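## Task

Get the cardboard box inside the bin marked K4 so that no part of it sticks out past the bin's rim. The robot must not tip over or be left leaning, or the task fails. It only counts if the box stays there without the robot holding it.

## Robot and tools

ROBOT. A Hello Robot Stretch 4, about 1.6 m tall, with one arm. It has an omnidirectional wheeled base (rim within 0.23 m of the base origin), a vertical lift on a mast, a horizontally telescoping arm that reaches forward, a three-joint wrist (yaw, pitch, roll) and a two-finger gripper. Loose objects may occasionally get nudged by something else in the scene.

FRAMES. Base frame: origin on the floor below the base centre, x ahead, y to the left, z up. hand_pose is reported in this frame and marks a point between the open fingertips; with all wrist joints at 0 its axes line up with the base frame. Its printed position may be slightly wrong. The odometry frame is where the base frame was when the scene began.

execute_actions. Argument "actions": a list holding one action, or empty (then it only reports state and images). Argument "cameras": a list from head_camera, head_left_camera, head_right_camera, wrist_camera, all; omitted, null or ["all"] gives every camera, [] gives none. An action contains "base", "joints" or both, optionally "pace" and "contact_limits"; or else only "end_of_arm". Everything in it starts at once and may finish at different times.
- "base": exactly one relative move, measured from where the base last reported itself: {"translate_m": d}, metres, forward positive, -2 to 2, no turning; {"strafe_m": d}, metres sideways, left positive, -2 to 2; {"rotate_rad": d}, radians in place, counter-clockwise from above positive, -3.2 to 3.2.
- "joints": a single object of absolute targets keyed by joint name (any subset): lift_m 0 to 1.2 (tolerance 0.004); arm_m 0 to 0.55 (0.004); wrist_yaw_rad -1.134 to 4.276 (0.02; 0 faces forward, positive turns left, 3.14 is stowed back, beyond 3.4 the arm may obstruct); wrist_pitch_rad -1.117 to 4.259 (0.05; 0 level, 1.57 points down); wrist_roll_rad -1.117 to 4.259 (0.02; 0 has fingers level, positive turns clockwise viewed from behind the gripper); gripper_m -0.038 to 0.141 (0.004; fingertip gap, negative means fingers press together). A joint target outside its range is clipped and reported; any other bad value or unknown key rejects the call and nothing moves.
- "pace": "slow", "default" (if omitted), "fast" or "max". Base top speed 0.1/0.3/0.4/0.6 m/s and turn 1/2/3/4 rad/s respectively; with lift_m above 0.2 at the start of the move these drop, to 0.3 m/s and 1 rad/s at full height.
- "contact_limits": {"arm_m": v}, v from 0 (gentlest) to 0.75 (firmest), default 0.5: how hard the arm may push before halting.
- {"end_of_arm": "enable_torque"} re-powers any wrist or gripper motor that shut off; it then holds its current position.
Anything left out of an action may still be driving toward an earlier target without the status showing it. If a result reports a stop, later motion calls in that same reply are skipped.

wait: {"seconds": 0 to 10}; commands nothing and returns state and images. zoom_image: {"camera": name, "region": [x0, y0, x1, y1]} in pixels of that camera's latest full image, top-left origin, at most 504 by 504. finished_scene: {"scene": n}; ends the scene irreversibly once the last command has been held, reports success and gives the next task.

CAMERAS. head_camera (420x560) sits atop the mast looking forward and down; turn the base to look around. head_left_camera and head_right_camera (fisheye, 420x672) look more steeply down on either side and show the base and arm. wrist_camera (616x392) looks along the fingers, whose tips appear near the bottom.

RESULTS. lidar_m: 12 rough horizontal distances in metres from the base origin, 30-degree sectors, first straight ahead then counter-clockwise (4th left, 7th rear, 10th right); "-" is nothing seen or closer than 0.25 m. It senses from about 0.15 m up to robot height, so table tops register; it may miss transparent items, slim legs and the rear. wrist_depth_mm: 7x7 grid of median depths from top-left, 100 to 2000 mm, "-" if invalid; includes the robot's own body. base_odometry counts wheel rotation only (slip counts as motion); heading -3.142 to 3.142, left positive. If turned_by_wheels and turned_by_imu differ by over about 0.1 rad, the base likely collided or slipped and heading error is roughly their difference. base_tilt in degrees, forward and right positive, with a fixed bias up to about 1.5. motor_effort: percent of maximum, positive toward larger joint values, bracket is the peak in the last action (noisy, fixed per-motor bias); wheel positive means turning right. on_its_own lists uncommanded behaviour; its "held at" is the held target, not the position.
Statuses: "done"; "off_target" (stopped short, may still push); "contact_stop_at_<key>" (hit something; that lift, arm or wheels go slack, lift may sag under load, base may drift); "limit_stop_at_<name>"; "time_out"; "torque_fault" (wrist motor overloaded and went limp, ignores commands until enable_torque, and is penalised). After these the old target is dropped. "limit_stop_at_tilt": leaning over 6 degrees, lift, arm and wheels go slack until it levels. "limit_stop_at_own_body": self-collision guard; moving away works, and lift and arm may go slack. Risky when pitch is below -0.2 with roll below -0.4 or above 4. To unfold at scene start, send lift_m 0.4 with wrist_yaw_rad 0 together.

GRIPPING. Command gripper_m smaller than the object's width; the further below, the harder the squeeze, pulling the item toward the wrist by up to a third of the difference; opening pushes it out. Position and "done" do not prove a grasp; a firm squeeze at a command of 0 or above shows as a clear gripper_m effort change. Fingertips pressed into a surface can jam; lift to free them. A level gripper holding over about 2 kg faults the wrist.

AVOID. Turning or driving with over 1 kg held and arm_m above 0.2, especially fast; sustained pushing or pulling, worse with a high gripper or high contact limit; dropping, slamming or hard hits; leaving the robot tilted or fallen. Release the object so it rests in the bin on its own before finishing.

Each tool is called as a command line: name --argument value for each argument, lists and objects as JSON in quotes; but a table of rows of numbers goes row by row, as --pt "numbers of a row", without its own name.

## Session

execute_actions --actions '[]'

Scene clock: 0.00 s.
base_odometry: x=+0.000 y=+0.000 heading=+0.000 (m, m, rad; odometry frame)
turned_by_wheels: +0.000 (rad since the last result)
turned_by_imu: +0.000 (rad since the last result)
base_tilt: forward=-0.2 right=-0.2 (deg)
lidar_m: 2.18 1.06 0.88 0.86 0.89 0.70 0.71 0.80 0.81 0.77 0.88 1.36
base_status: not commanded
joint_positions: lift_m=+0.137 arm_m=+0.000 wrist_yaw_rad=+3.137 wrist_pitch_rad=-0.013 wrist_roll_rad=-0.005 gripper_m=+0.057
joint_status: not commanded
motor_effort: lift_m=+18 arm_m=+0 wrist_yaw_rad=-1 wrist_pitch_rad=-6 wrist_roll_rad=-1 gripper_m=-2 wheel_0=+0 wheel_1=+0 wheel_2=+0 (%)
hand_pose: x=-0.1174 y=+0.0888 z=+0.3192 quat_wxyz=(+0.002, +0.006, -0.002, +1.000) (m; base frame)
wrist_depth_mm: - 135 854 866 854 809 809 / - 119 147 1138 1098 1042 1008 / - 121 160 1576 1618 1537 1255 / 135 137 1281 1661 1618 1618 1281 / 1098 1366 1576 1618 1537 1537 1308 / 946 1042 195 1182 200 1182 1138 / 723 723 820 121 798 820 831
pictures: head_camera, head_left_camera, head_right_camera, wrist_camera
Images, in order (width x height): head_camera 420x560, head_left_camera 420x672, head_right_camera 420x672, wrist_camera 616x392.

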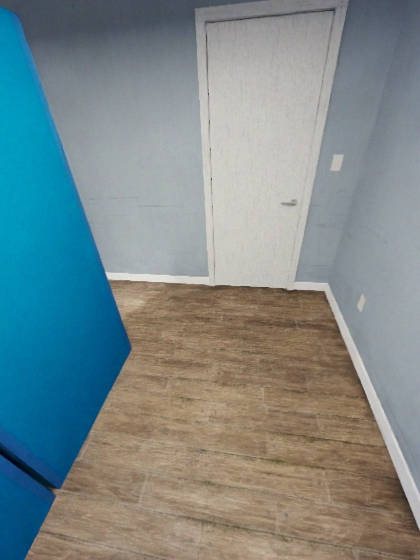

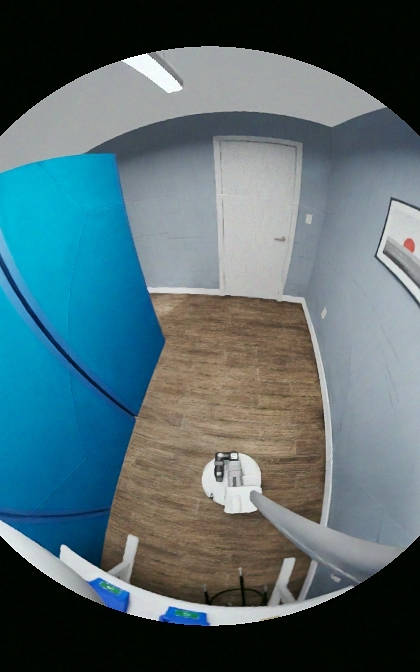

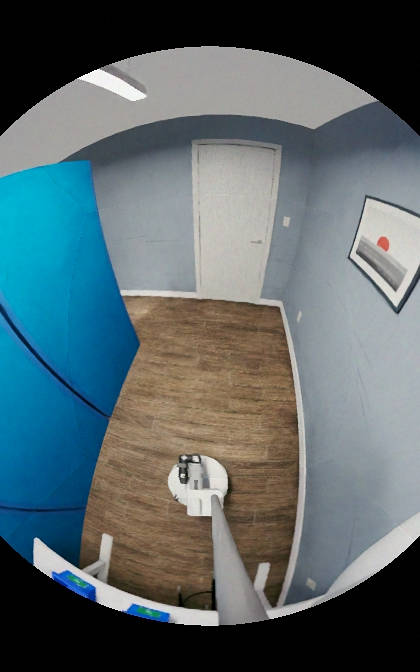

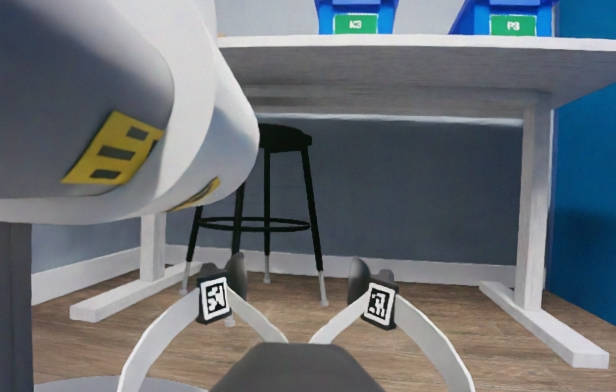

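execute_actions --actions '[{"base":{"rotate_rad":3.1},"joints":{"lift_m":0.95,"wrist_yaw_rad":0,"wrist_pitch_rad":0.6,"gripper_m":0.14},"pace":"fast"}]'

Scene clock: 9.30 s.
base_odometry: x=+0.000 y=+0.000 heading=+3.100 (m, m, rad; odometry frame)
turned_by_wheels: +3.100 (rad since the last result)
turned_by_imu: +3.062 (rad since the last result)
base_tilt: forward=-0.2 right=-0.2 (deg)
lidar_m: 0.69 0.78 0.81 0.79 0.88 1.29 2.19 1.14 0.87 0.86 0.91 0.72
base_status: done
joint_positions: lift_m=+0.160 arm_m=+0.000 wrist_yaw_rad=+2.775 wrist_pitch_rad=+0.352 wrist_roll_rad=-0.005 gripper_m=+0.140
joint_status: lift_m limit_stop_at_own_body (moved +0.023 of +0.813); wrist_yaw_rad limit_stop_at_own_body (moved -0.362 of -3.137); wrist_pitch_rad limit_stop_at_own_body (moved +0.365 of +0.613); the others done
on_its_own: wrist_yaw_rad is held at +2.775, not at your +0.000, since a limit_stop_at_own_body; wrist_pitch_rad is held at +0.350, not at your +0.600, since a limit_stop_at_own_body; lift_m is slack since a limit_stop_at_own_body (your +0.950 is given up); arm_m is slack since a limit_stop_at_own_body
motor_effort: lift_m=+18(22) arm_m=+0(0) wrist_yaw_rad=-1(4) wrist_pitch_rad=-6(4) wrist_roll_rad=-1(1) gripper_m=-1(4) wheel_0=+0(5) wheel_1=+0(7) wheel_2=+1(11) (%)
hand_pose: x=-0.0507 y=+0.1787 z=+0.2390 quat_wxyz=(+0.179, -0.173, +0.030, +0.968) (m; base frame)
wrist_depth_mm: 1921 1983 - - 1397 960 750 / 1983 - - - 1430 960 750 / 1366 1430 1499 1537 1366 991 759 / 904 960 960 976 1008 931 768 / 287 301 707 732 723 741 732 / 224 210 218 250 530 559 585 / 187 189 198 119 473 473 480
pictures: head_camera, head_left_camera, head_right_camera, wrist_camera
Images, in order (width x height): head_camera 420x560, head_left_camera 420x672, head_right_camera 420x672, wrist_camera 616x392.

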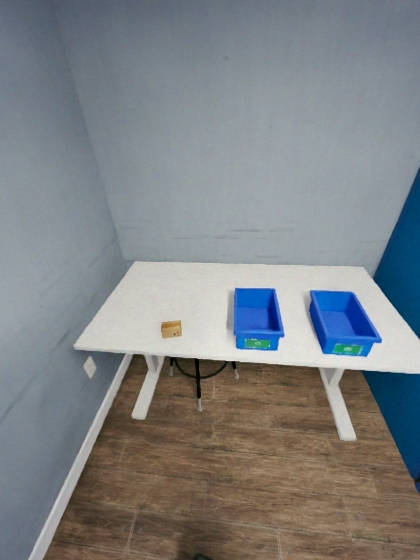

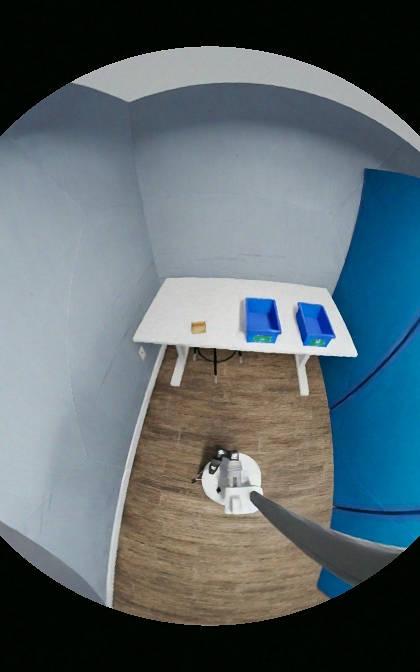

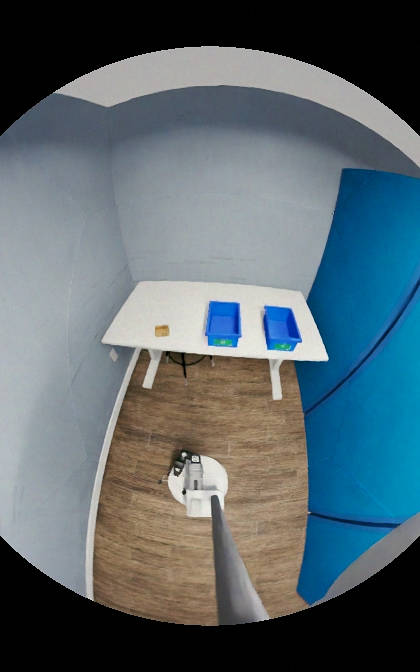

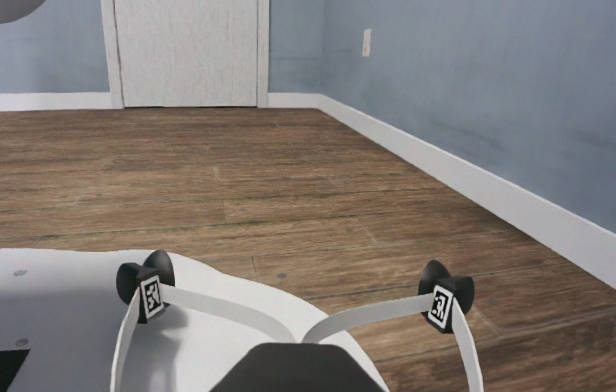

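execute_actions --actions '[{"base":{"rotate_rad":-0.05},"joints":{"lift_m":0.4,"wrist_pitch_rad":0,"wrist_yaw_rad":0},"pace":"fast"}]' --cameras '[]'

execute_actions --actions '[{"base":{"strafe_m":0.31},"joints":{"lift_m":1.02,"wrist_pitch_rad":1.55},"pace":"fast"}]' --cameras '[]'

execute_actions --actions '[{"base":{"translate_m":0.25},"joints":{"arm_m":0.36},"pace":"fast"}]'

Scene clock: 19.10 s.
base_odometry: x=+0.000 y=+0.000 heading=+3.050 (m, m, rad; odometry frame)
turned_by_wheels: -0.050 (rad since the last result)
turned_by_imu: -0.050 (rad since the last result)
base_tilt: forward=-0.2 right=-0.2 (deg)
lidar_m: 0.69 0.76 0.79 0.80 0.88 1.26 2.19 1.20 0.89 0.85 0.94 0.73
base_status: done
joint_positions: lift_m=+0.400 arm_m=+0.000 wrist_yaw_rad=+0.000 wrist_pitch_rad=+0.002 wrist_roll_rad=-0.005 gripper_m=+0.140
joint_status: all done
on_its_own: arm_m is slack since a limit_stop_at_own_body
motor_effort: lift_m=+20(23) arm_m=+0(0) wrist_yaw_rad=-2(4) wrist_pitch_rad=-7(12) wrist_roll_rad=-1(1) gripper_m=+1(1) wheel_0=+1(3) wheel_1=+0(3) wheel_2=-1(4) (%)
hand_pose: x=+0.4592 y=-0.0873 z=+0.5773 quat_wxyz=(+1.000, -0.002, +0.001, +0.000) (m; base frame)
wrist_depth_mm: 1160 1308 1308 1281 1281 1255 1229 / 1182 1308 1308 535 539 676 517 / 723 683 627 564 544 585 521 / 976 1281 1336 1308 1281 1255 798 / 1008 878 1336 1308 1281 1281 842 / 917 707 1336 1308 1308 1308 866 / 931 1078 1281 119 1281 1281 854
pictures: none
No camera images: the call's "cameras" was empty. Leave "cameras" out to get every camera's image.

Scene clock: 21.73 s.
base_odometry: x=-0.028 y=-0.309 heading=+3.050 (m, m, rad; odometry frame)
turned_by_wheels: +0.000 (rad since the last result)
turned_by_imu: -0.002 (rad since the last result)
base_tilt: forward=-0.2 right=-0.2 (deg)
lidar_m: 0.73 0.67 0.51 0.47 0.51 0.77 2.16 1.57 1.21 1.17 0.98 0.75
base_status: done
joint_positions: lift_m=+1.020 arm_m=+0.000 wrist_yaw_rad=+0.000 wrist_pitch_rad=+1.550 wrist_roll_rad=-0.005 gripper_m=+0.140
joint_status: all done
on_its_own: arm_m is slack since a limit_stop_at_own_body
motor_effort: lift_m=+21(22) arm_m=+0(0) wrist_yaw_rad=-1(2) wrist_pitch_rad=+0(5) wrist_roll_rad=+0(1) gripper_m=+0(0) wheel_0=+0(12) wheel_1=-2(11) wheel_2=+1(1) (%)
hand_pose: x=+0.1767 y=-0.0874 z=+0.9096 quat_wxyz=(+0.714, -0.002, +0.700, +0.002) (m; base frame)
wrist_depth_mm: 820 1118 1118 1118 1138 1160 1160 / 842 1138 1098 1138 1138 1138 1160 / 854 1138 1138 1160 1138 1160 1160 / 878 1118 1118 1138 1138 1138 1182 / 904 1118 904 904 1160 1182 1160 / 931 1138 917 917 1138 1160 1138 / 946 1118 1138 120 1160 1160 1160
pictures: none
No camera images: the call's "cameras" was empty. Leave "cameras" out to get every camera's image.

Scene clock: 23.87 s.
base_odometry: x=-0.277 y=-0.286 heading=+3.050 (m, m, rad; odometry frame)
turned_by_wheels: +0.000 (rad since the last result)
turned_by_imu: -0.001 (rad since the last result)
base_tilt: forward=-0.2 right=-0.2 (deg)
lidar_m: 0.49 0.52 0.50 0.46 0.52 0.78 2.42 1.61 1.23 1.18 0.67 0.50
base_status: done
joint_positions: lift_m=+1.020 arm_m=+0.358 wrist_yaw_rad=+0.000 wrist_pitch_rad=+1.550 wrist_roll_rad=-0.005 gripper_m=+0.140
joint_status: all done
motor_effort: lift_m=+21(21) arm_m=+9(6) wrist_yaw_rad=-1(2) wrist_pitch_rad=+1(0) wrist_roll_rad=-1(1) gripper_m=-1(1) wheel_0=+1(6) wheel_1=+0(7) wheel_2=+2(11) (%)
hand_pose: x=+0.5354 y=-0.0874 z=+0.9096 quat_wxyz=(+0.714, -0.002, +0.700, +0.002) (m; base frame)
wrist_depth_mm: 402 402 413 413 413 421 410 / 404 404 410 413 415 418 404 / 404 404 407 366 418 415 399 / 404 407 410 415 415 418 392 / 798 407 415 410 418 421 407 / 878 1025 1138 1118 1160 1138 1160 / 891 1118 946 120 1160 1138 1160
pictures: head_camera, head_left_camera, head_right_camera, wrist_camera
Images, in order (width x height): head_camera 420x560, head_left_camera 420x672, head_right_camera 420x672, wrist_camera 616x392.

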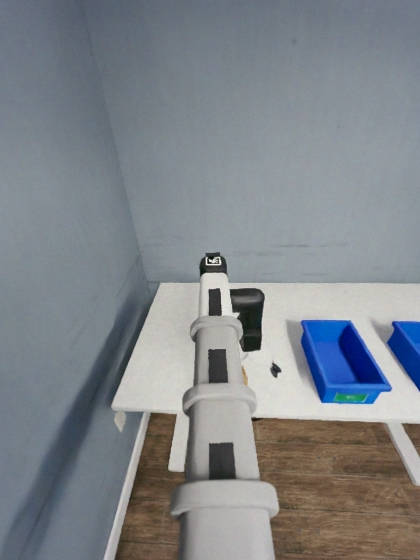

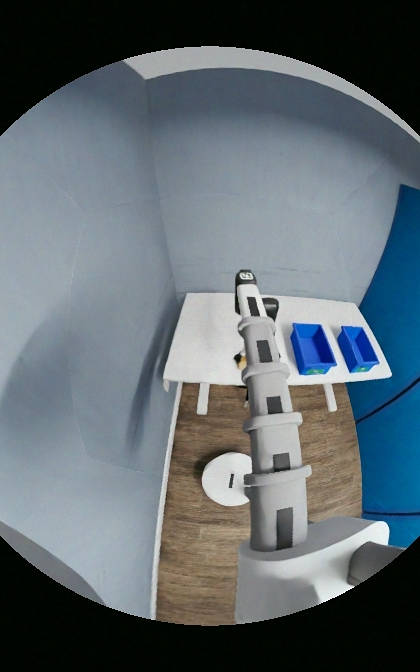

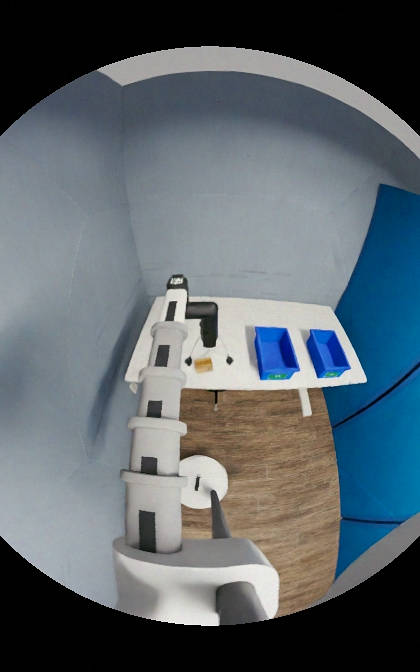

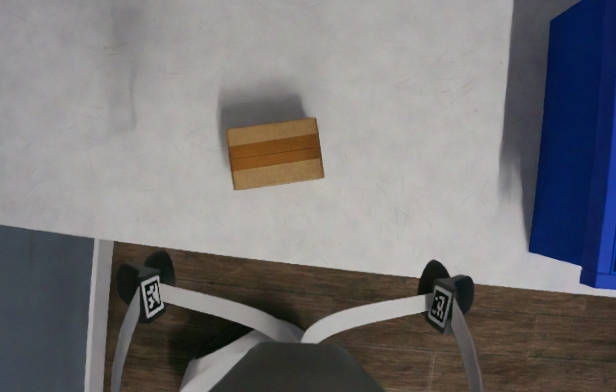

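execute_actions --actions '[{"base":{"strafe_m":0.033},"joints":{"arm_m":0.44,"lift_m":0.91,"wrist_roll_rad":1.45},"pace":"fast"}]' --cameras '["wrist_camera"]'

Scene clock: 32.37 s.
base_odometry: x=-0.280 y=-0.319 heading=+3.050 (m, m, rad; odometry frame)
turned_by_wheels: +0.000 (rad since the last result)
turned_by_imu: -0.001 (rad since the last result)
base_tilt: forward=-0.1 right=-0.2 (deg)
lidar_m: 0.49 0.55 0.44 0.43 0.47 0.69 2.41 1.66 1.27 1.22 0.66 0.49
base_status: done
joint_positions: lift_m=+0.910 arm_m=+0.438 wrist_yaw_rad=+0.000 wrist_pitch_rad=+1.550 wrist_roll_rad=+1.450 gripper_m=+0.140
joint_status: all done
motor_effort: lift_m=+15(19) arm_m=+9(11) wrist_yaw_rad=-1(2) wrist_pitch_rad=+0(1) wrist_roll_rad=+1(6) gripper_m=+0(0) wheel_0=+1(8) wheel_1=-3(10) wheel_2=+0(2) (%)
hand_pose: x=+0.6154 y=-0.0874 z=+0.8000 quat_wxyz=(+0.535, +0.474, +0.524, -0.464) (m; base frame)
wrist_depth_mm: 294 298 298 300 301 1042 1025 / 296 297 300 303 304 1042 1060 / 297 298 300 303 306 1042 1060 / 298 298 303 304 306 1042 1042 / 300 300 303 254 307 831 842 / 301 301 303 254 309 842 831 / 301 301 304 120 309 854 842
pictures: wrist_camera
Images, in order (width x height): wrist_camera 616x392.

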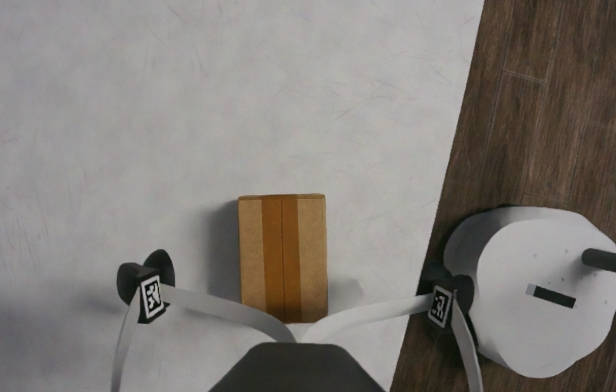

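execute_actions --actions '[{"joints":{"arm_m":0.447,"lift_m":0.862,"gripper_m":0.095}}]' --cameras '["wrist_camera"]'

execute_actions --actions '[{"joints":{"gripper_m":0.025}}]' --cameras '["wrist_camera"]'

Scene clock: 38.20 s.
base_odometry: x=-0.280 y=-0.319 heading=+3.050 (m, m, rad; odometry frame)
turned_by_wheels: +0.000 (rad since the last result)
turned_by_imu: -0.001 (rad since the last result)
base_tilt: forward=-0.2 right=-0.2 (deg)
lidar_m: 0.48 0.54 0.45 0.43 0.46 0.70 2.41 1.67 1.27 1.23 0.67 0.50
base_status: not commanded
joint_positions: lift_m=+0.862 arm_m=+0.445 wrist_yaw_rad=+0.000 wrist_pitch_rad=+1.550 wrist_roll_rad=+1.450 gripper_m=+0.095
joint_status: all done
motor_effort: lift_m=+15(15) arm_m=+9(9) wrist_yaw_rad=-1(1) wrist_pitch_rad=+0(0) wrist_roll_rad=+1(0) gripper_m=-2(0) wheel_0=+1(1) wheel_1=-2(3) wheel_2=+0(0) (%)
hand_pose: x=+0.6223 y=-0.0874 z=+0.7520 quat_wxyz=(+0.535, +0.474, +0.524, -0.464) (m; base frame)
wrist_depth_mm: 249 250 253 255 255 257 991 / 249 251 253 254 256 257 976 / 249 252 254 255 257 258 1008 / 251 252 254 255 258 878 976 / 252 254 253 206 258 778 778 / 252 252 206 207 200 788 778 / 253 254 256 121 260 788 788
pictures: wrist_camera
Images, in order (width x height): wrist_camera 616x392.

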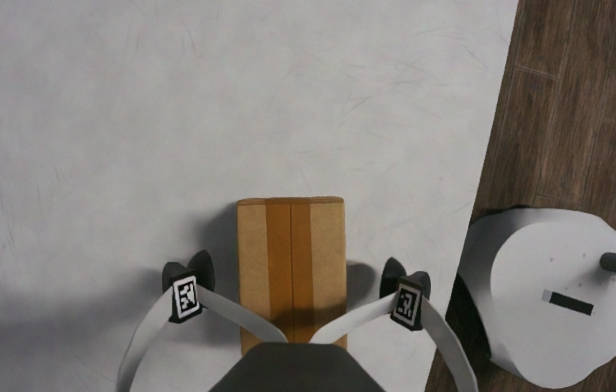

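Scene clock: 39.70 s.
base_odometry: x=-0.280 y=-0.319 heading=+3.050 (m, m, rad; odometry frame)
turned_by_wheels: +0.000 (rad since the last result)
turned_by_imu: +0.000 (rad since the last result)
base_tilt: forward=-0.2 right=-0.2 (deg)
lidar_m: 0.48 0.54 0.47 0.41 0.46 0.72 2.41 1.68 1.28 1.23 0.68 0.50
base_status: not commanded
joint_positions: lift_m=+0.862 arm_m=+0.445 wrist_yaw_rad=+0.000 wrist_pitch_rad=+1.550 wrist_roll_rad=+1.450 gripper_m=+0.025
joint_status: all done
motor_effort: lift_m=+15(15) arm_m=+9(9) wrist_yaw_rad=-1(1) wrist_pitch_rad=+0(1) wrist_roll_rad=+1(0) gripper_m=-17(17) wheel_0=+1(1) wheel_1=-3(2) wheel_2=+0(0) (%)
hand_pose: x=+0.6223 y=-0.0874 z=+0.7520 quat_wxyz=(+0.535, +0.474, +0.524, -0.464) (m; base frame)
wrist_depth_mm: 248 249 251 252 256 257 976 / 249 251 252 253 255 257 1008 / 248 251 253 255 256 259 991 / 251 252 253 255 258 891 991 / 251 252 253 196 258 778 768 / 251 252 193 196 190 778 788 / 253 253 257 123 258 788 788
pictures: wrist_camera
Images, in order (width x height): wrist_camera 616x392.

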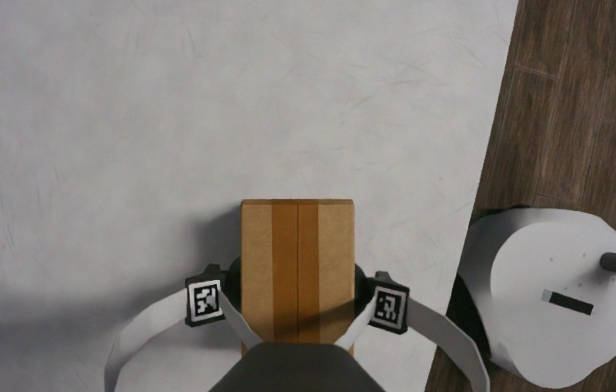

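execute_actions --actions '[{"joints":{"lift_m":0.91},"pace":"fast"}]' --cameras '[]'

execute_actions --actions '[{"base":{"translate_m":-1.97},"joints":{"arm_m":0.0,"wrist_roll_rad":0},"pace":"max"}]' --cameras '[]'

execute_actions --actions '[{"base":{"rotate_rad":-1.59},"joints":{"lift_m":0.55},"pace":"max"}]' --cameras '["head_camera","head_left_camera"]'

Scene clock: 55.07 s.
base_odometry: x=-0.280 y=-0.319 heading=+3.050 (m, m, rad; odometry frame)
turned_by_wheels: +0.000 (rad since the last result)
turned_by_imu: -0.001 (rad since the last result)
base_tilt: forward=-0.2 right=-0.2 (deg)
lidar_m: 0.49 0.51 0.47 0.42 0.47 0.73 2.39 1.67 1.28 1.23 0.66 0.50
base_status: not commanded
joint_positions: lift_m=+0.910 arm_m=+0.445 wrist_yaw_rad=+0.000 wrist_pitch_rad=+1.550 wrist_roll_rad=+1.450 gripper_m=+0.025
joint_status: all done
motor_effort: lift_m=+21(23) arm_m=+9(9) wrist_yaw_rad=-1(1) wrist_pitch_rad=+0(0) wrist_roll_rad=+1(0) gripper_m=-18(18) wheel_0=+1(1) wheel_1=-3(2) wheel_2=+0(0) (%)
hand_pose: x=+0.6223 y=-0.0874 z=+0.7996 quat_wxyz=(+0.535, +0.474, +0.524, -0.464) (m; base frame)
wrist_depth_mm: 294 296 298 300 303 304 1042 / 296 297 297 303 301 1042 1060 / 296 297 300 303 306 1042 1042 / 296 298 301 300 306 1008 1042 / 297 300 301 197 306 842 831 / 300 298 192 196 191 831 831 / 300 303 304 123 307 831 831
pictures: none
No camera images: the call's "cameras" was empty. Leave "cameras" out to get every camera's image.

Scene clock: 61.63 s.
base_odometry: x=+1.681 y=-0.499 heading=+3.050 (m, m, rad; odometry frame)
turned_by_wheels: +0.000 (rad since the last result)
turned_by_imu: +0.003 (rad since the last result)
base_tilt: forward=-0.1 right=-0.2 (deg)
lidar_m: 1.86 0.79 0.59 0.57 0.60 0.42 0.42 0.50 0.72 1.43 1.21 1.71
base_status: done
joint_positions: lift_m=+0.910 arm_m=+0.002 wrist_yaw_rad=+0.000 wrist_pitch_rad=+1.550 wrist_roll_rad=+0.000 gripper_m=+0.025
joint_status: all done
motor_effort: lift_m=+21(21) arm_m=-9(8) wrist_yaw_rad=-1(2) wrist_pitch_rad=+0(1) wrist_roll_rad=-1(6) gripper_m=-19(14) wheel_0=+0(6) wheel_1=+0(6) wheel_2=-1(10) (%)
hand_pose: x=+0.1784 y=-0.0874 z=+0.7996 quat_wxyz=(+0.714, +0.000, +0.700, +0.000) (m; base frame)
wrist_depth_mm: 904 991 1008 1025 1025 1025 1042 / 946 1008 1025 1025 1025 1042 1042 / 946 1008 1025 1025 1042 1060 1025 / 1008 1008 1008 1025 1042 1042 1042 / 1008 1025 820 196 1042 1042 1042 / 1008 1025 193 196 191 1042 1042 / 991 1025 820 123 1042 1078 1042
pictures: none
No camera images: the call's "cameras" was empty. Leave "cameras" out to get every camera's image.

Scene clock: 63.77 s.
base_odometry: x=+1.681 y=-0.499 heading=+1.460 (m, m, rad; odometry frame)
turned_by_wheels: -1.590 (rad since the last result)
turned_by_imu: -1.571 (rad since the last result)
base_tilt: forward=-0.2 right=-0.1 (deg)
lidar_m: 1.49 1.21 1.69 2.00 0.81 0.57 0.58 0.61 0.43 0.40 0.47 0.72
base_status: done
joint_positions: lift_m=+0.550 arm_m=+0.002 wrist_yaw_rad=+0.000 wrist_pitch_rad=+1.550 wrist_roll_rad=+0.000 gripper_m=+0.025
joint_status: all done
motor_effort: lift_m=+17(18) arm_m=-9(9) wrist_yaw_rad=-1(1) wrist_pitch_rad=+0(1) wrist_roll_rad=-2(2) gripper_m=-17(16) wheel_0=+0(5) wheel_1=+2(7) wheel_2=+0(8) (%)
hand_pose: x=+0.1784 y=-0.0874 z=+0.4399 quat_wxyz=(+0.714, +0.000, +0.700, +0.000) (m; base frame)
wrist_depth_mm: 654 654 661 668 661 676 609 / 647 647 654 661 676 676 591 / 654 654 654 654 668 668 585 / 654 661 654 661 661 676 580 / 654 455 452 196 676 676 554 / 654 445 193 196 190 676 554 / 661 449 452 123 683 640 549
pictures: head_camera, head_left_camera
Images, in order (width x height): head_camera 420x560, head_left_camera 420x672.

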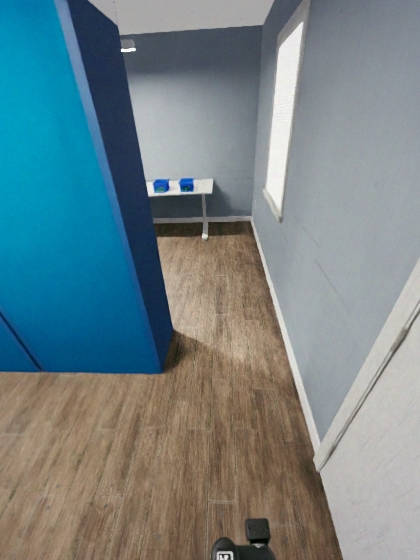

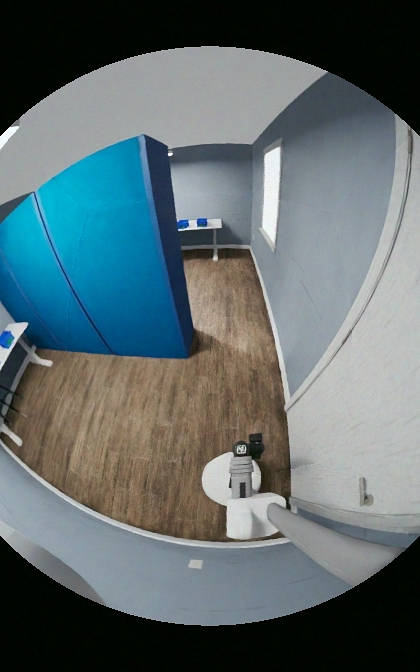

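execute_actions --actions '[{"base":{"rotate_rad":-0.08},"joints":{"lift_m":0.45},"pace":"max"}]' --cameras '[]'

execute_actions --actions '[{"base":{"translate_m":2.0},"pace":"max"}]' --cameras '["head_camera","head_left_camera"]'

Scene clock: 69.43 s.
base_odometry: x=+1.681 y=-0.499 heading=+1.380 (m, m, rad; odometry frame)
turned_by_wheels: -0.080 (rad since the last result)
turned_by_imu: -0.080 (rad since the last result)
base_tilt: forward=-0.2 right=-0.2 (deg)
lidar_m: 1.77 1.20 1.53 2.44 0.85 0.60 0.56 0.59 0.45 0.41 0.48 0.66
base_status: done
joint_positions: lift_m=+0.450 arm_m=+0.002 wrist_yaw_rad=+0.000 wrist_pitch_rad=+1.550 wrist_roll_rad=+0.000 gripper_m=+0.025
joint_status: all done
motor_effort: lift_m=+17(18) arm_m=-9(9) wrist_yaw_rad=-1(1) wrist_pitch_rad=+0(1) wrist_roll_rad=-2(1) gripper_m=-18(18) wheel_0=-1(2) wheel_1=+0(6) wheel_2=-2(6) (%)
hand_pose: x=+0.1784 y=-0.0874 z=+0.3399 quat_wxyz=(+0.714, +0.000, +0.700, +0.000) (m; base frame)
wrist_depth_mm: 549 559 554 559 564 569 559 / 549 559 559 564 569 569 564 / 554 559 559 559 569 574 544 / 559 559 559 574 569 574 544 / 564 353 351 196 574 574 544 / 349 349 193 196 190 580 554 / 345 351 351 123 574 574 544
pictures: none
No camera images: the call's "cameras" was empty. Leave "cameras" out to get every camera's image.

Scene clock: 74.80 s.
base_odometry: x=+2.060 y=+1.465 heading=+1.380 (m, m, rad; odometry frame)
turned_by_wheels: +0.000 (rad since the last result)
turned_by_imu: -0.005 (rad since the last result)
base_tilt: forward=-0.2 right=-0.2 (deg)
lidar_m: 1.36 1.40 1.87 1.81 0.63 0.69 1.84 0.61 0.41 0.39 0.39 0.52
base_status: done
joint_positions: lift_m=+0.450 arm_m=+0.002 wrist_yaw_rad=+0.000 wrist_pitch_rad=+1.550 wrist_roll_rad=+0.000 gripper_m=+0.025
joint_status: not commanded
motor_effort: lift_m=+18(18) arm_m=-8(9) wrist_yaw_rad=-1(1) wrist_pitch_rad=+0(1) wrist_roll_rad=-2(2) gripper_m=-20(18) wheel_0=+0(7) wheel_1=+0(7) wheel_2=+1(14) (%)
hand_pose: x=+0.1784 y=-0.0874 z=+0.3398 quat_wxyz=(+0.714, +0.000, +0.700, +0.000) (m; base frame)
wrist_depth_mm: 549 544 554 564 569 574 488 / 554 554 569 564 569 564 484 / 559 559 564 564 564 574 488 / 554 564 559 569 564 574 488 / 554 353 353 196 574 569 484 / 351 351 193 196 191 574 480 / 345 349 353 123 574 559 484
pictures: head_camera, head_left_camera
Images, in order (width x height): head_camera 420x560, head_left_camera 420x672.

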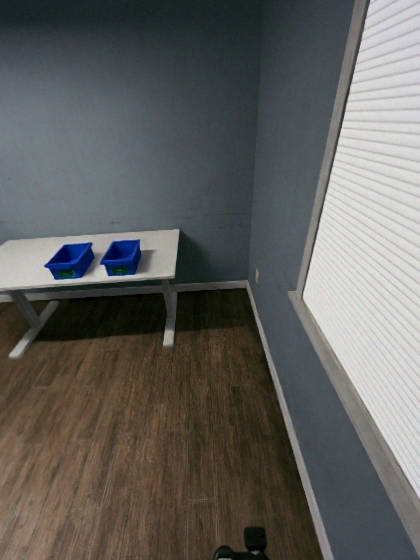

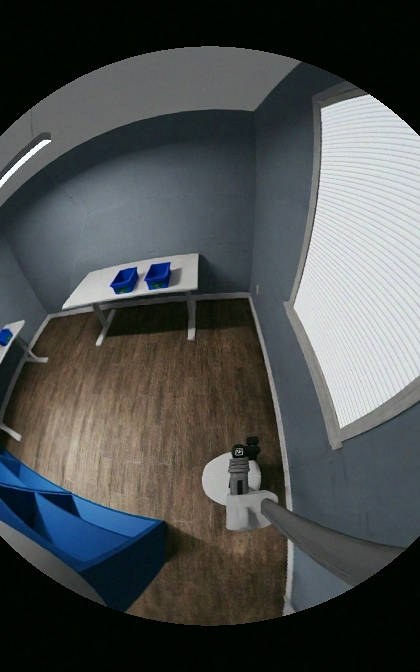

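execute_actions --actions '[{"base":{"translate_m":0.65},"joints":{"lift_m":0.6},"pace":"max"}]' --cameras '[]'

execute_actions --actions '[{"base":{"strafe_m":0.85},"joints":{"lift_m":1.05,"wrist_pitch_rad":0.95},"pace":"max"}]'

Scene clock: 81.40 s.
base_odometry: x=+2.183 y=+2.103 heading=+1.380 (m, m, rad; odometry frame)
turned_by_wheels: +0.000 (rad since the last result)
turned_by_imu: -0.003 (rad since the last result)
base_tilt: forward=-0.2 right=-0.2 (deg)
lidar_m: 1.08 0.76 1.01 2.55 1.55 1.13 1.85 0.54 0.37 0.33 0.36 0.53
base_status: done
joint_positions: lift_m=+0.600 arm_m=+0.002 wrist_yaw_rad=+0.000 wrist_pitch_rad=+1.550 wrist_roll_rad=+0.000 gripper_m=+0.025
joint_status: all done
motor_effort: lift_m=+19(24) arm_m=-8(9) wrist_yaw_rad=-1(1) wrist_pitch_rad=+0(2) wrist_roll_rad=-2(2) gripper_m=-17(17) wheel_0=-1(7) wheel_1=+0(8) wheel_2=+1(14) (%)
hand_pose: x=+0.1784 y=-0.0874 z=+0.4897 quat_wxyz=(+0.714, +0.000, +0.700, +0.000) (m; base frame)
wrist_depth_mm: 707 699 699 707 723 634 455 / 699 699 707 707 715 627 459 / 707 715 715 715 723 640 462 / 699 699 707 715 715 627 469 / 699 525 504 196 723 640 459 / 699 496 193 196 190 597 459 / 707 496 500 123 732 539 449
pictures: none
No camera images: the call's "cameras" was empty. Leave "cameras" out to get every camera's image.

Scene clock: 84.57 s.
base_odometry: x=+1.348 y=+2.264 heading=+1.380 (m, m, rad; odometry frame)
turned_by_wheels: +0.000 (rad since the last result)
turned_by_imu: -0.004 (rad since the last result)
base_tilt: forward=-0.2 right=-0.2 (deg)
lidar_m: 0.67 0.69 0.92 1.68 1.58 1.14 1.06 1.07 1.27 1.18 1.23 0.71
base_status: done
joint_positions: lift_m=+1.050 arm_m=+0.002 wrist_yaw_rad=+0.000 wrist_pitch_rad=+0.952 wrist_roll_rad=+0.000 gripper_m=+0.025
joint_status: all done
motor_effort: lift_m=+20(25) arm_m=-9(9) wrist_yaw_rad=-1(2) wrist_pitch_rad=-6(10) wrist_roll_rad=-1(2) gripper_m=-18(18) wheel_0=+1(8) wheel_1=-1(13) wheel_2=+1(0) (%)
hand_pose: x=+0.3397 y=-0.0874 z=+0.9931 quat_wxyz=(+0.889, +0.000, +0.458, +0.000) (m; base frame)
wrist_depth_mm: 788 768 788 809 798 854 1397 / 699 668 621 715 634 741 1464 / 654 654 661 676 668 707 1430 / 1397 1397 1430 1430 1430 1430 1499 / 1255 1308 1281 196 1336 1366 1336 / 1138 1160 193 196 190 1229 1229 / 1078 1098 1078 123 1118 1118 1160
pictures: head_camera, head_left_camera, head_right_camera, wrist_camera
Images, in order (width x height): head_camera 420x560, head_left_camera 420x672, head_right_camera 420x672, wrist_camera 616x392.

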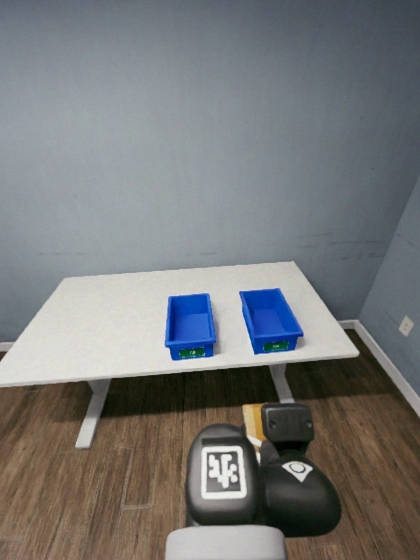

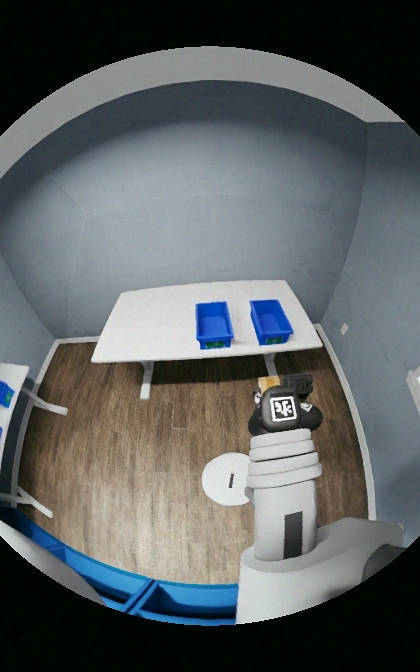

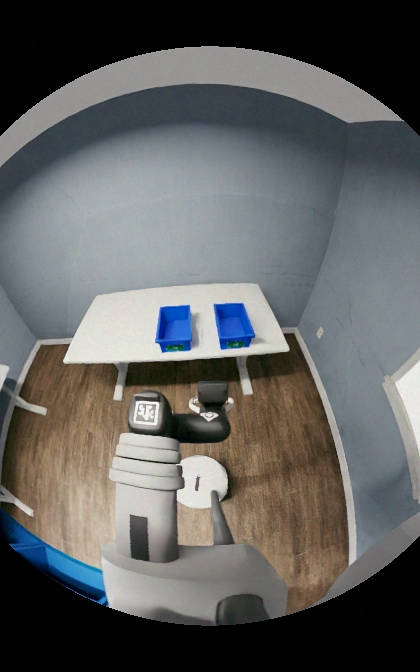

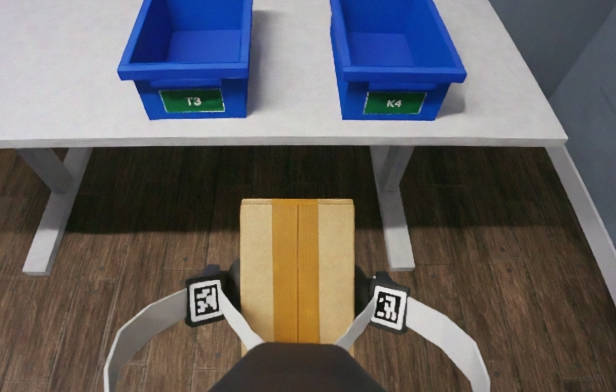

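execute_actions --actions '[{"base":{"strafe_m":-0.155},"joints":{"wrist_pitch_rad":1.55,"arm_m":0.2},"pace":"fast"}]' --cameras '[]'

execute_actions --actions '[{"base":{"translate_m":0.28},"joints":{"arm_m":0.42,"lift_m":1.02},"pace":"fast"}]' --cameras '["wrist_camera","head_right_camera"]'

Scene clock: 92.43 s.
base_odometry: x=+1.501 y=+2.235 heading=+1.381 (m, m, rad; odometry frame)
turned_by_wheels: +0.000 (rad since the last result)
turned_by_imu: +0.000 (rad since the last result)
base_tilt: forward=-0.1 right=-0.1 (deg)
lidar_m: 0.68 0.70 0.91 1.86 1.58 1.12 1.04 1.61 1.10 1.03 1.08 0.73
base_status: done
joint_positions: lift_m=+1.050 arm_m=+0.198 wrist_yaw_rad=+0.000 wrist_pitch_rad=+1.550 wrist_roll_rad=+0.000 gripper_m=+0.025
joint_status: all done
motor_effort: lift_m=+20(20) arm_m=+9(9) wrist_yaw_rad=-2(0) wrist_pitch_rad=+0(2) wrist_roll_rad=-1(1) gripper_m=-17(18) wheel_0=+0(8) wheel_1=+2(11) wheel_2=+0(1) (%)
hand_pose: x=+0.3753 y=-0.0874 z=+0.9396 quat_wxyz=(+0.714, +0.000, +0.700, +0.000) (m; base frame)
wrist_depth_mm: 1118 1138 1160 1160 1182 1182 1160 / 1138 1160 1138 1160 1182 1205 1182 / 1118 1118 1160 1182 1160 1182 1205 / 1160 1160 1182 1205 1160 1182 1205 / 1138 1138 1160 196 1182 1205 1160 / 1138 1160 193 196 190 1205 1205 / 1138 1205 946 123 1205 1182 1182
pictures: none
No camera images: the call's "cameras" was empty. Leave "cameras" out to get every camera's image.

Scene clock: 94.70 s.
base_odometry: x=+1.553 y=+2.510 heading=+1.381 (m, m, rad; odometry frame)
turned_by_wheels: +0.000 (rad since the last result)
turned_by_imu: -0.001 (rad since the last result)
base_tilt: forward=-0.2 right=-0.2 (deg)
lidar_m: 0.37 0.40 0.57 1.86 1.92 1.40 1.33 1.59 1.11 1.02 1.12 0.40
base_status: done
joint_positions: lift_m=+1.020 arm_m=+0.418 wrist_yaw_rad=+0.000 wrist_pitch_rad=+1.550 wrist_roll_rad=+0.000 gripper_m=+0.025
joint_status: all done
motor_effort: lift_m=+16(18) arm_m=+9(10) wrist_yaw_rad=-2(2) wrist_pitch_rad=+1(1) wrist_roll_rad=-1(1) gripper_m=-18(17) wheel_0=+0(5) wheel_1=+1(5) wheel_2=+0(10) (%)
hand_pose: x=+0.5954 y=-0.0874 z=+0.9100 quat_wxyz=(+0.714, +0.000, +0.700, +0.000) (m; base frame)
wrist_depth_mm: 404 402 407 410 413 415 415 / 402 404 315 330 327 415 421 / 389 407 404 410 392 421 418 / 389 407 377 410 399 415 424 / 384 410 293 196 404 421 424 / 389 410 193 196 190 421 427 / 413 407 312 123 347 421 424
pictures: head_right_camera, wrist_camera
Images, in order (width x height): head_right_camera 420x672, wrist_camera 616x392.

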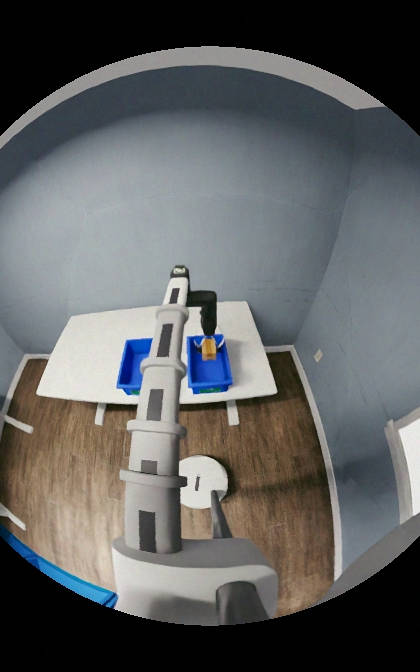

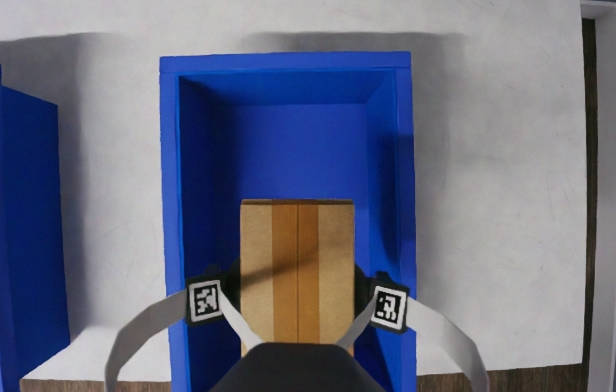

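execute_actions --actions '[{"joints":{"lift_m":0.875}}]' --cameras '["wrist_camera"]'

Scene clock: 99.50 s.
base_odometry: x=+1.553 y=+2.510 heading=+1.381 (m, m, rad; odometry frame)
turned_by_wheels: +0.000 (rad since the last result)
turned_by_imu: -0.001 (rad since the last result)
base_tilt: forward=-0.2 right=-0.2 (deg)
lidar_m: 0.39 0.43 0.56 1.85 1.94 1.42 1.32 1.60 1.10 1.03 1.10 0.43
base_status: not commanded
joint_positions: lift_m=+0.875 arm_m=+0.418 wrist_yaw_rad=+0.000 wrist_pitch_rad=+1.550 wrist_roll_rad=+0.000 gripper_m=+0.025
joint_status: all done
motor_effort: lift_m=+16(16) arm_m=+9(9) wrist_yaw_rad=-1(1) wrist_pitch_rad=+0(0) wrist_roll_rad=-1(1) gripper_m=-15(20) wheel_0=+0(1) wheel_1=+1(1) wheel_2=+0(0) (%)
hand_pose: x=+0.5953 y=-0.0874 z=+0.7650 quat_wxyz=(+0.714, +0.000, +0.700, +0.000) (m; base frame)
wrist_depth_mm: 145 189 209 211 213 158 273 / 145 204 263 263 265 161 272 / 149 203 262 264 265 163 273 / 149 202 263 264 267 154 273 / 149 200 264 196 268 154 274 / 147 170 193 196 191 154 274 / 147 185 266 123 267 152 277
pictures: wrist_camera
Images, in order (width x height): wrist_camera 616x392.

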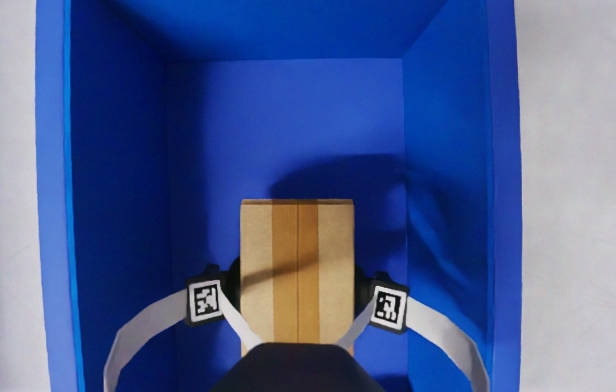

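Slightly right of centre; nudge left while opening.

execute_actions --actions '[{"base":{"strafe_m":0.008},"joints":{"lift_m":0.87,"gripper_m":0.075}}]' --cameras '["wrist_camera"]'

execute_actions --actions '[{"joints":{"lift_m":0.99},"pace":"fast"}]' --cameras '["wrist_camera","head_right_camera"]'

Scene clock: 106.37 s.
base_odometry: x=+1.546 y=+2.511 heading=+1.381 (m, m, rad; odometry frame)
turned_by_wheels: +0.000 (rad since the last result)
turned_by_imu: -0.001 (rad since the last result)
base_tilt: forward=-0.1 right=-0.2 (deg)
lidar_m: 0.40 0.41 0.54 1.86 1.91 1.41 1.32 1.65 1.10 1.03 1.10 0.44
base_status: done
joint_positions: lift_m=+0.870 arm_m=+0.418 wrist_yaw_rad=+0.000 wrist_pitch_rad=+1.550 wrist_roll_rad=+0.000 gripper_m=+0.075
joint_status: all done
motor_effort: lift_m=+16(15) arm_m=+9(9) wrist_yaw_rad=-2(2) wrist_pitch_rad=-1(1) wrist_roll_rad=-2(2) gripper_m=-3(18) wheel_0=+2(6) wheel_1=-1(8) wheel_2=+0(1) (%)
hand_pose: x=+0.5953 y=-0.0874 z=+0.7600 quat_wxyz=(+0.714, +0.000, +0.700, +0.000) (m; base frame)
wrist_depth_mm: 140 185 207 210 213 162 270 / 140 186 258 259 259 166 268 / 200 186 258 259 262 167 268 / 200 184 258 259 262 170 268 / 200 181 258 211 263 170 208 / 142 166 211 212 200 170 271 / 259 153 262 120 265 149 272
pictures: wrist_camera
Images, in order (width x height): wrist_camera 616x392.

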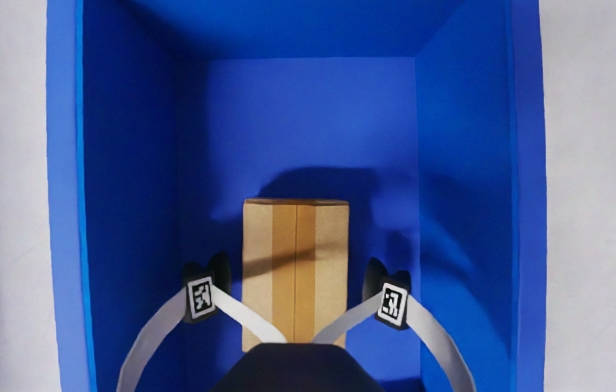

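Scene clock: 107.63 s.
base_odometry: x=+1.546 y=+2.511 heading=+1.381 (m, m, rad; odometry frame)
turned_by_wheels: +0.000 (rad since the last result)
turned_by_imu: +0.000 (rad since the last result)
base_tilt: forward=-0.1 right=-0.2 (deg)
lidar_m: 0.41 0.42 0.55 1.84 1.91 1.40 1.32 1.61 1.11 1.01 1.12 0.43
base_status: not commanded
joint_positions: lift_m=+0.990 arm_m=+0.418 wrist_yaw_rad=+0.000 wrist_pitch_rad=+1.550 wrist_roll_rad=+0.000 gripper_m=+0.075
joint_status: all done
motor_effort: lift_m=+21(22) arm_m=+9(9) wrist_yaw_rad=-2(1) wrist_pitch_rad=+0(0) wrist_roll_rad=-1(1) gripper_m=-1(1) wheel_0=+1(2) wheel_1=-1(1) wheel_2=+0(0) (%)
hand_pose: x=+0.5953 y=-0.0874 z=+0.8796 quat_wxyz=(+0.714, +0.000, +0.700, +0.000) (m; base frame)
wrist_depth_mm: 373 375 379 379 384 387 387 / 377 377 306 325 279 384 389 / 373 377 377 379 320 387 389 / 373 377 377 379 324 389 389 / 373 379 340 334 290 389 392 / 377 382 220 384 200 389 392 / 379 382 322 121 332 392 394
pictures: head_right_camera, wrist_camera
Images, in order (width x height): head_right_camera 420x672, wrist_camera 616x392.

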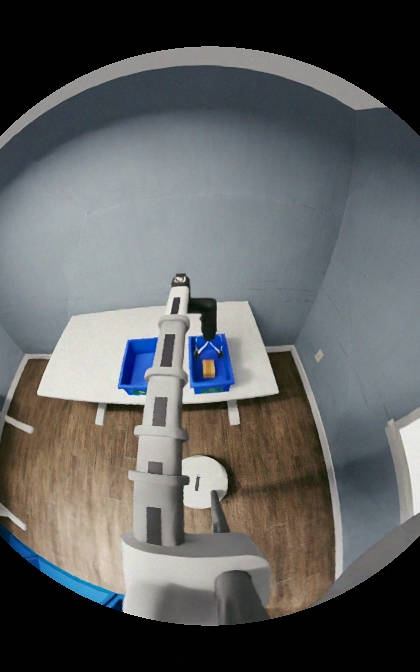

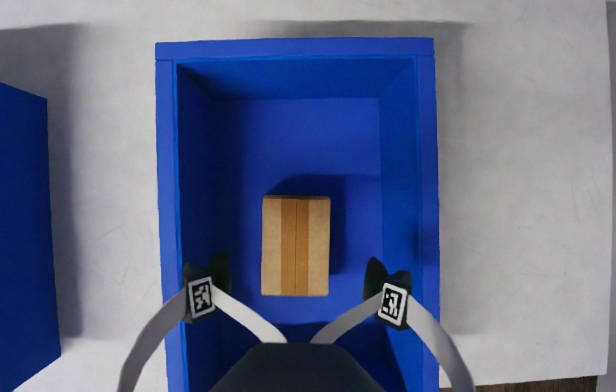

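finished_scene --scene 2

The scene is finished: the task was done.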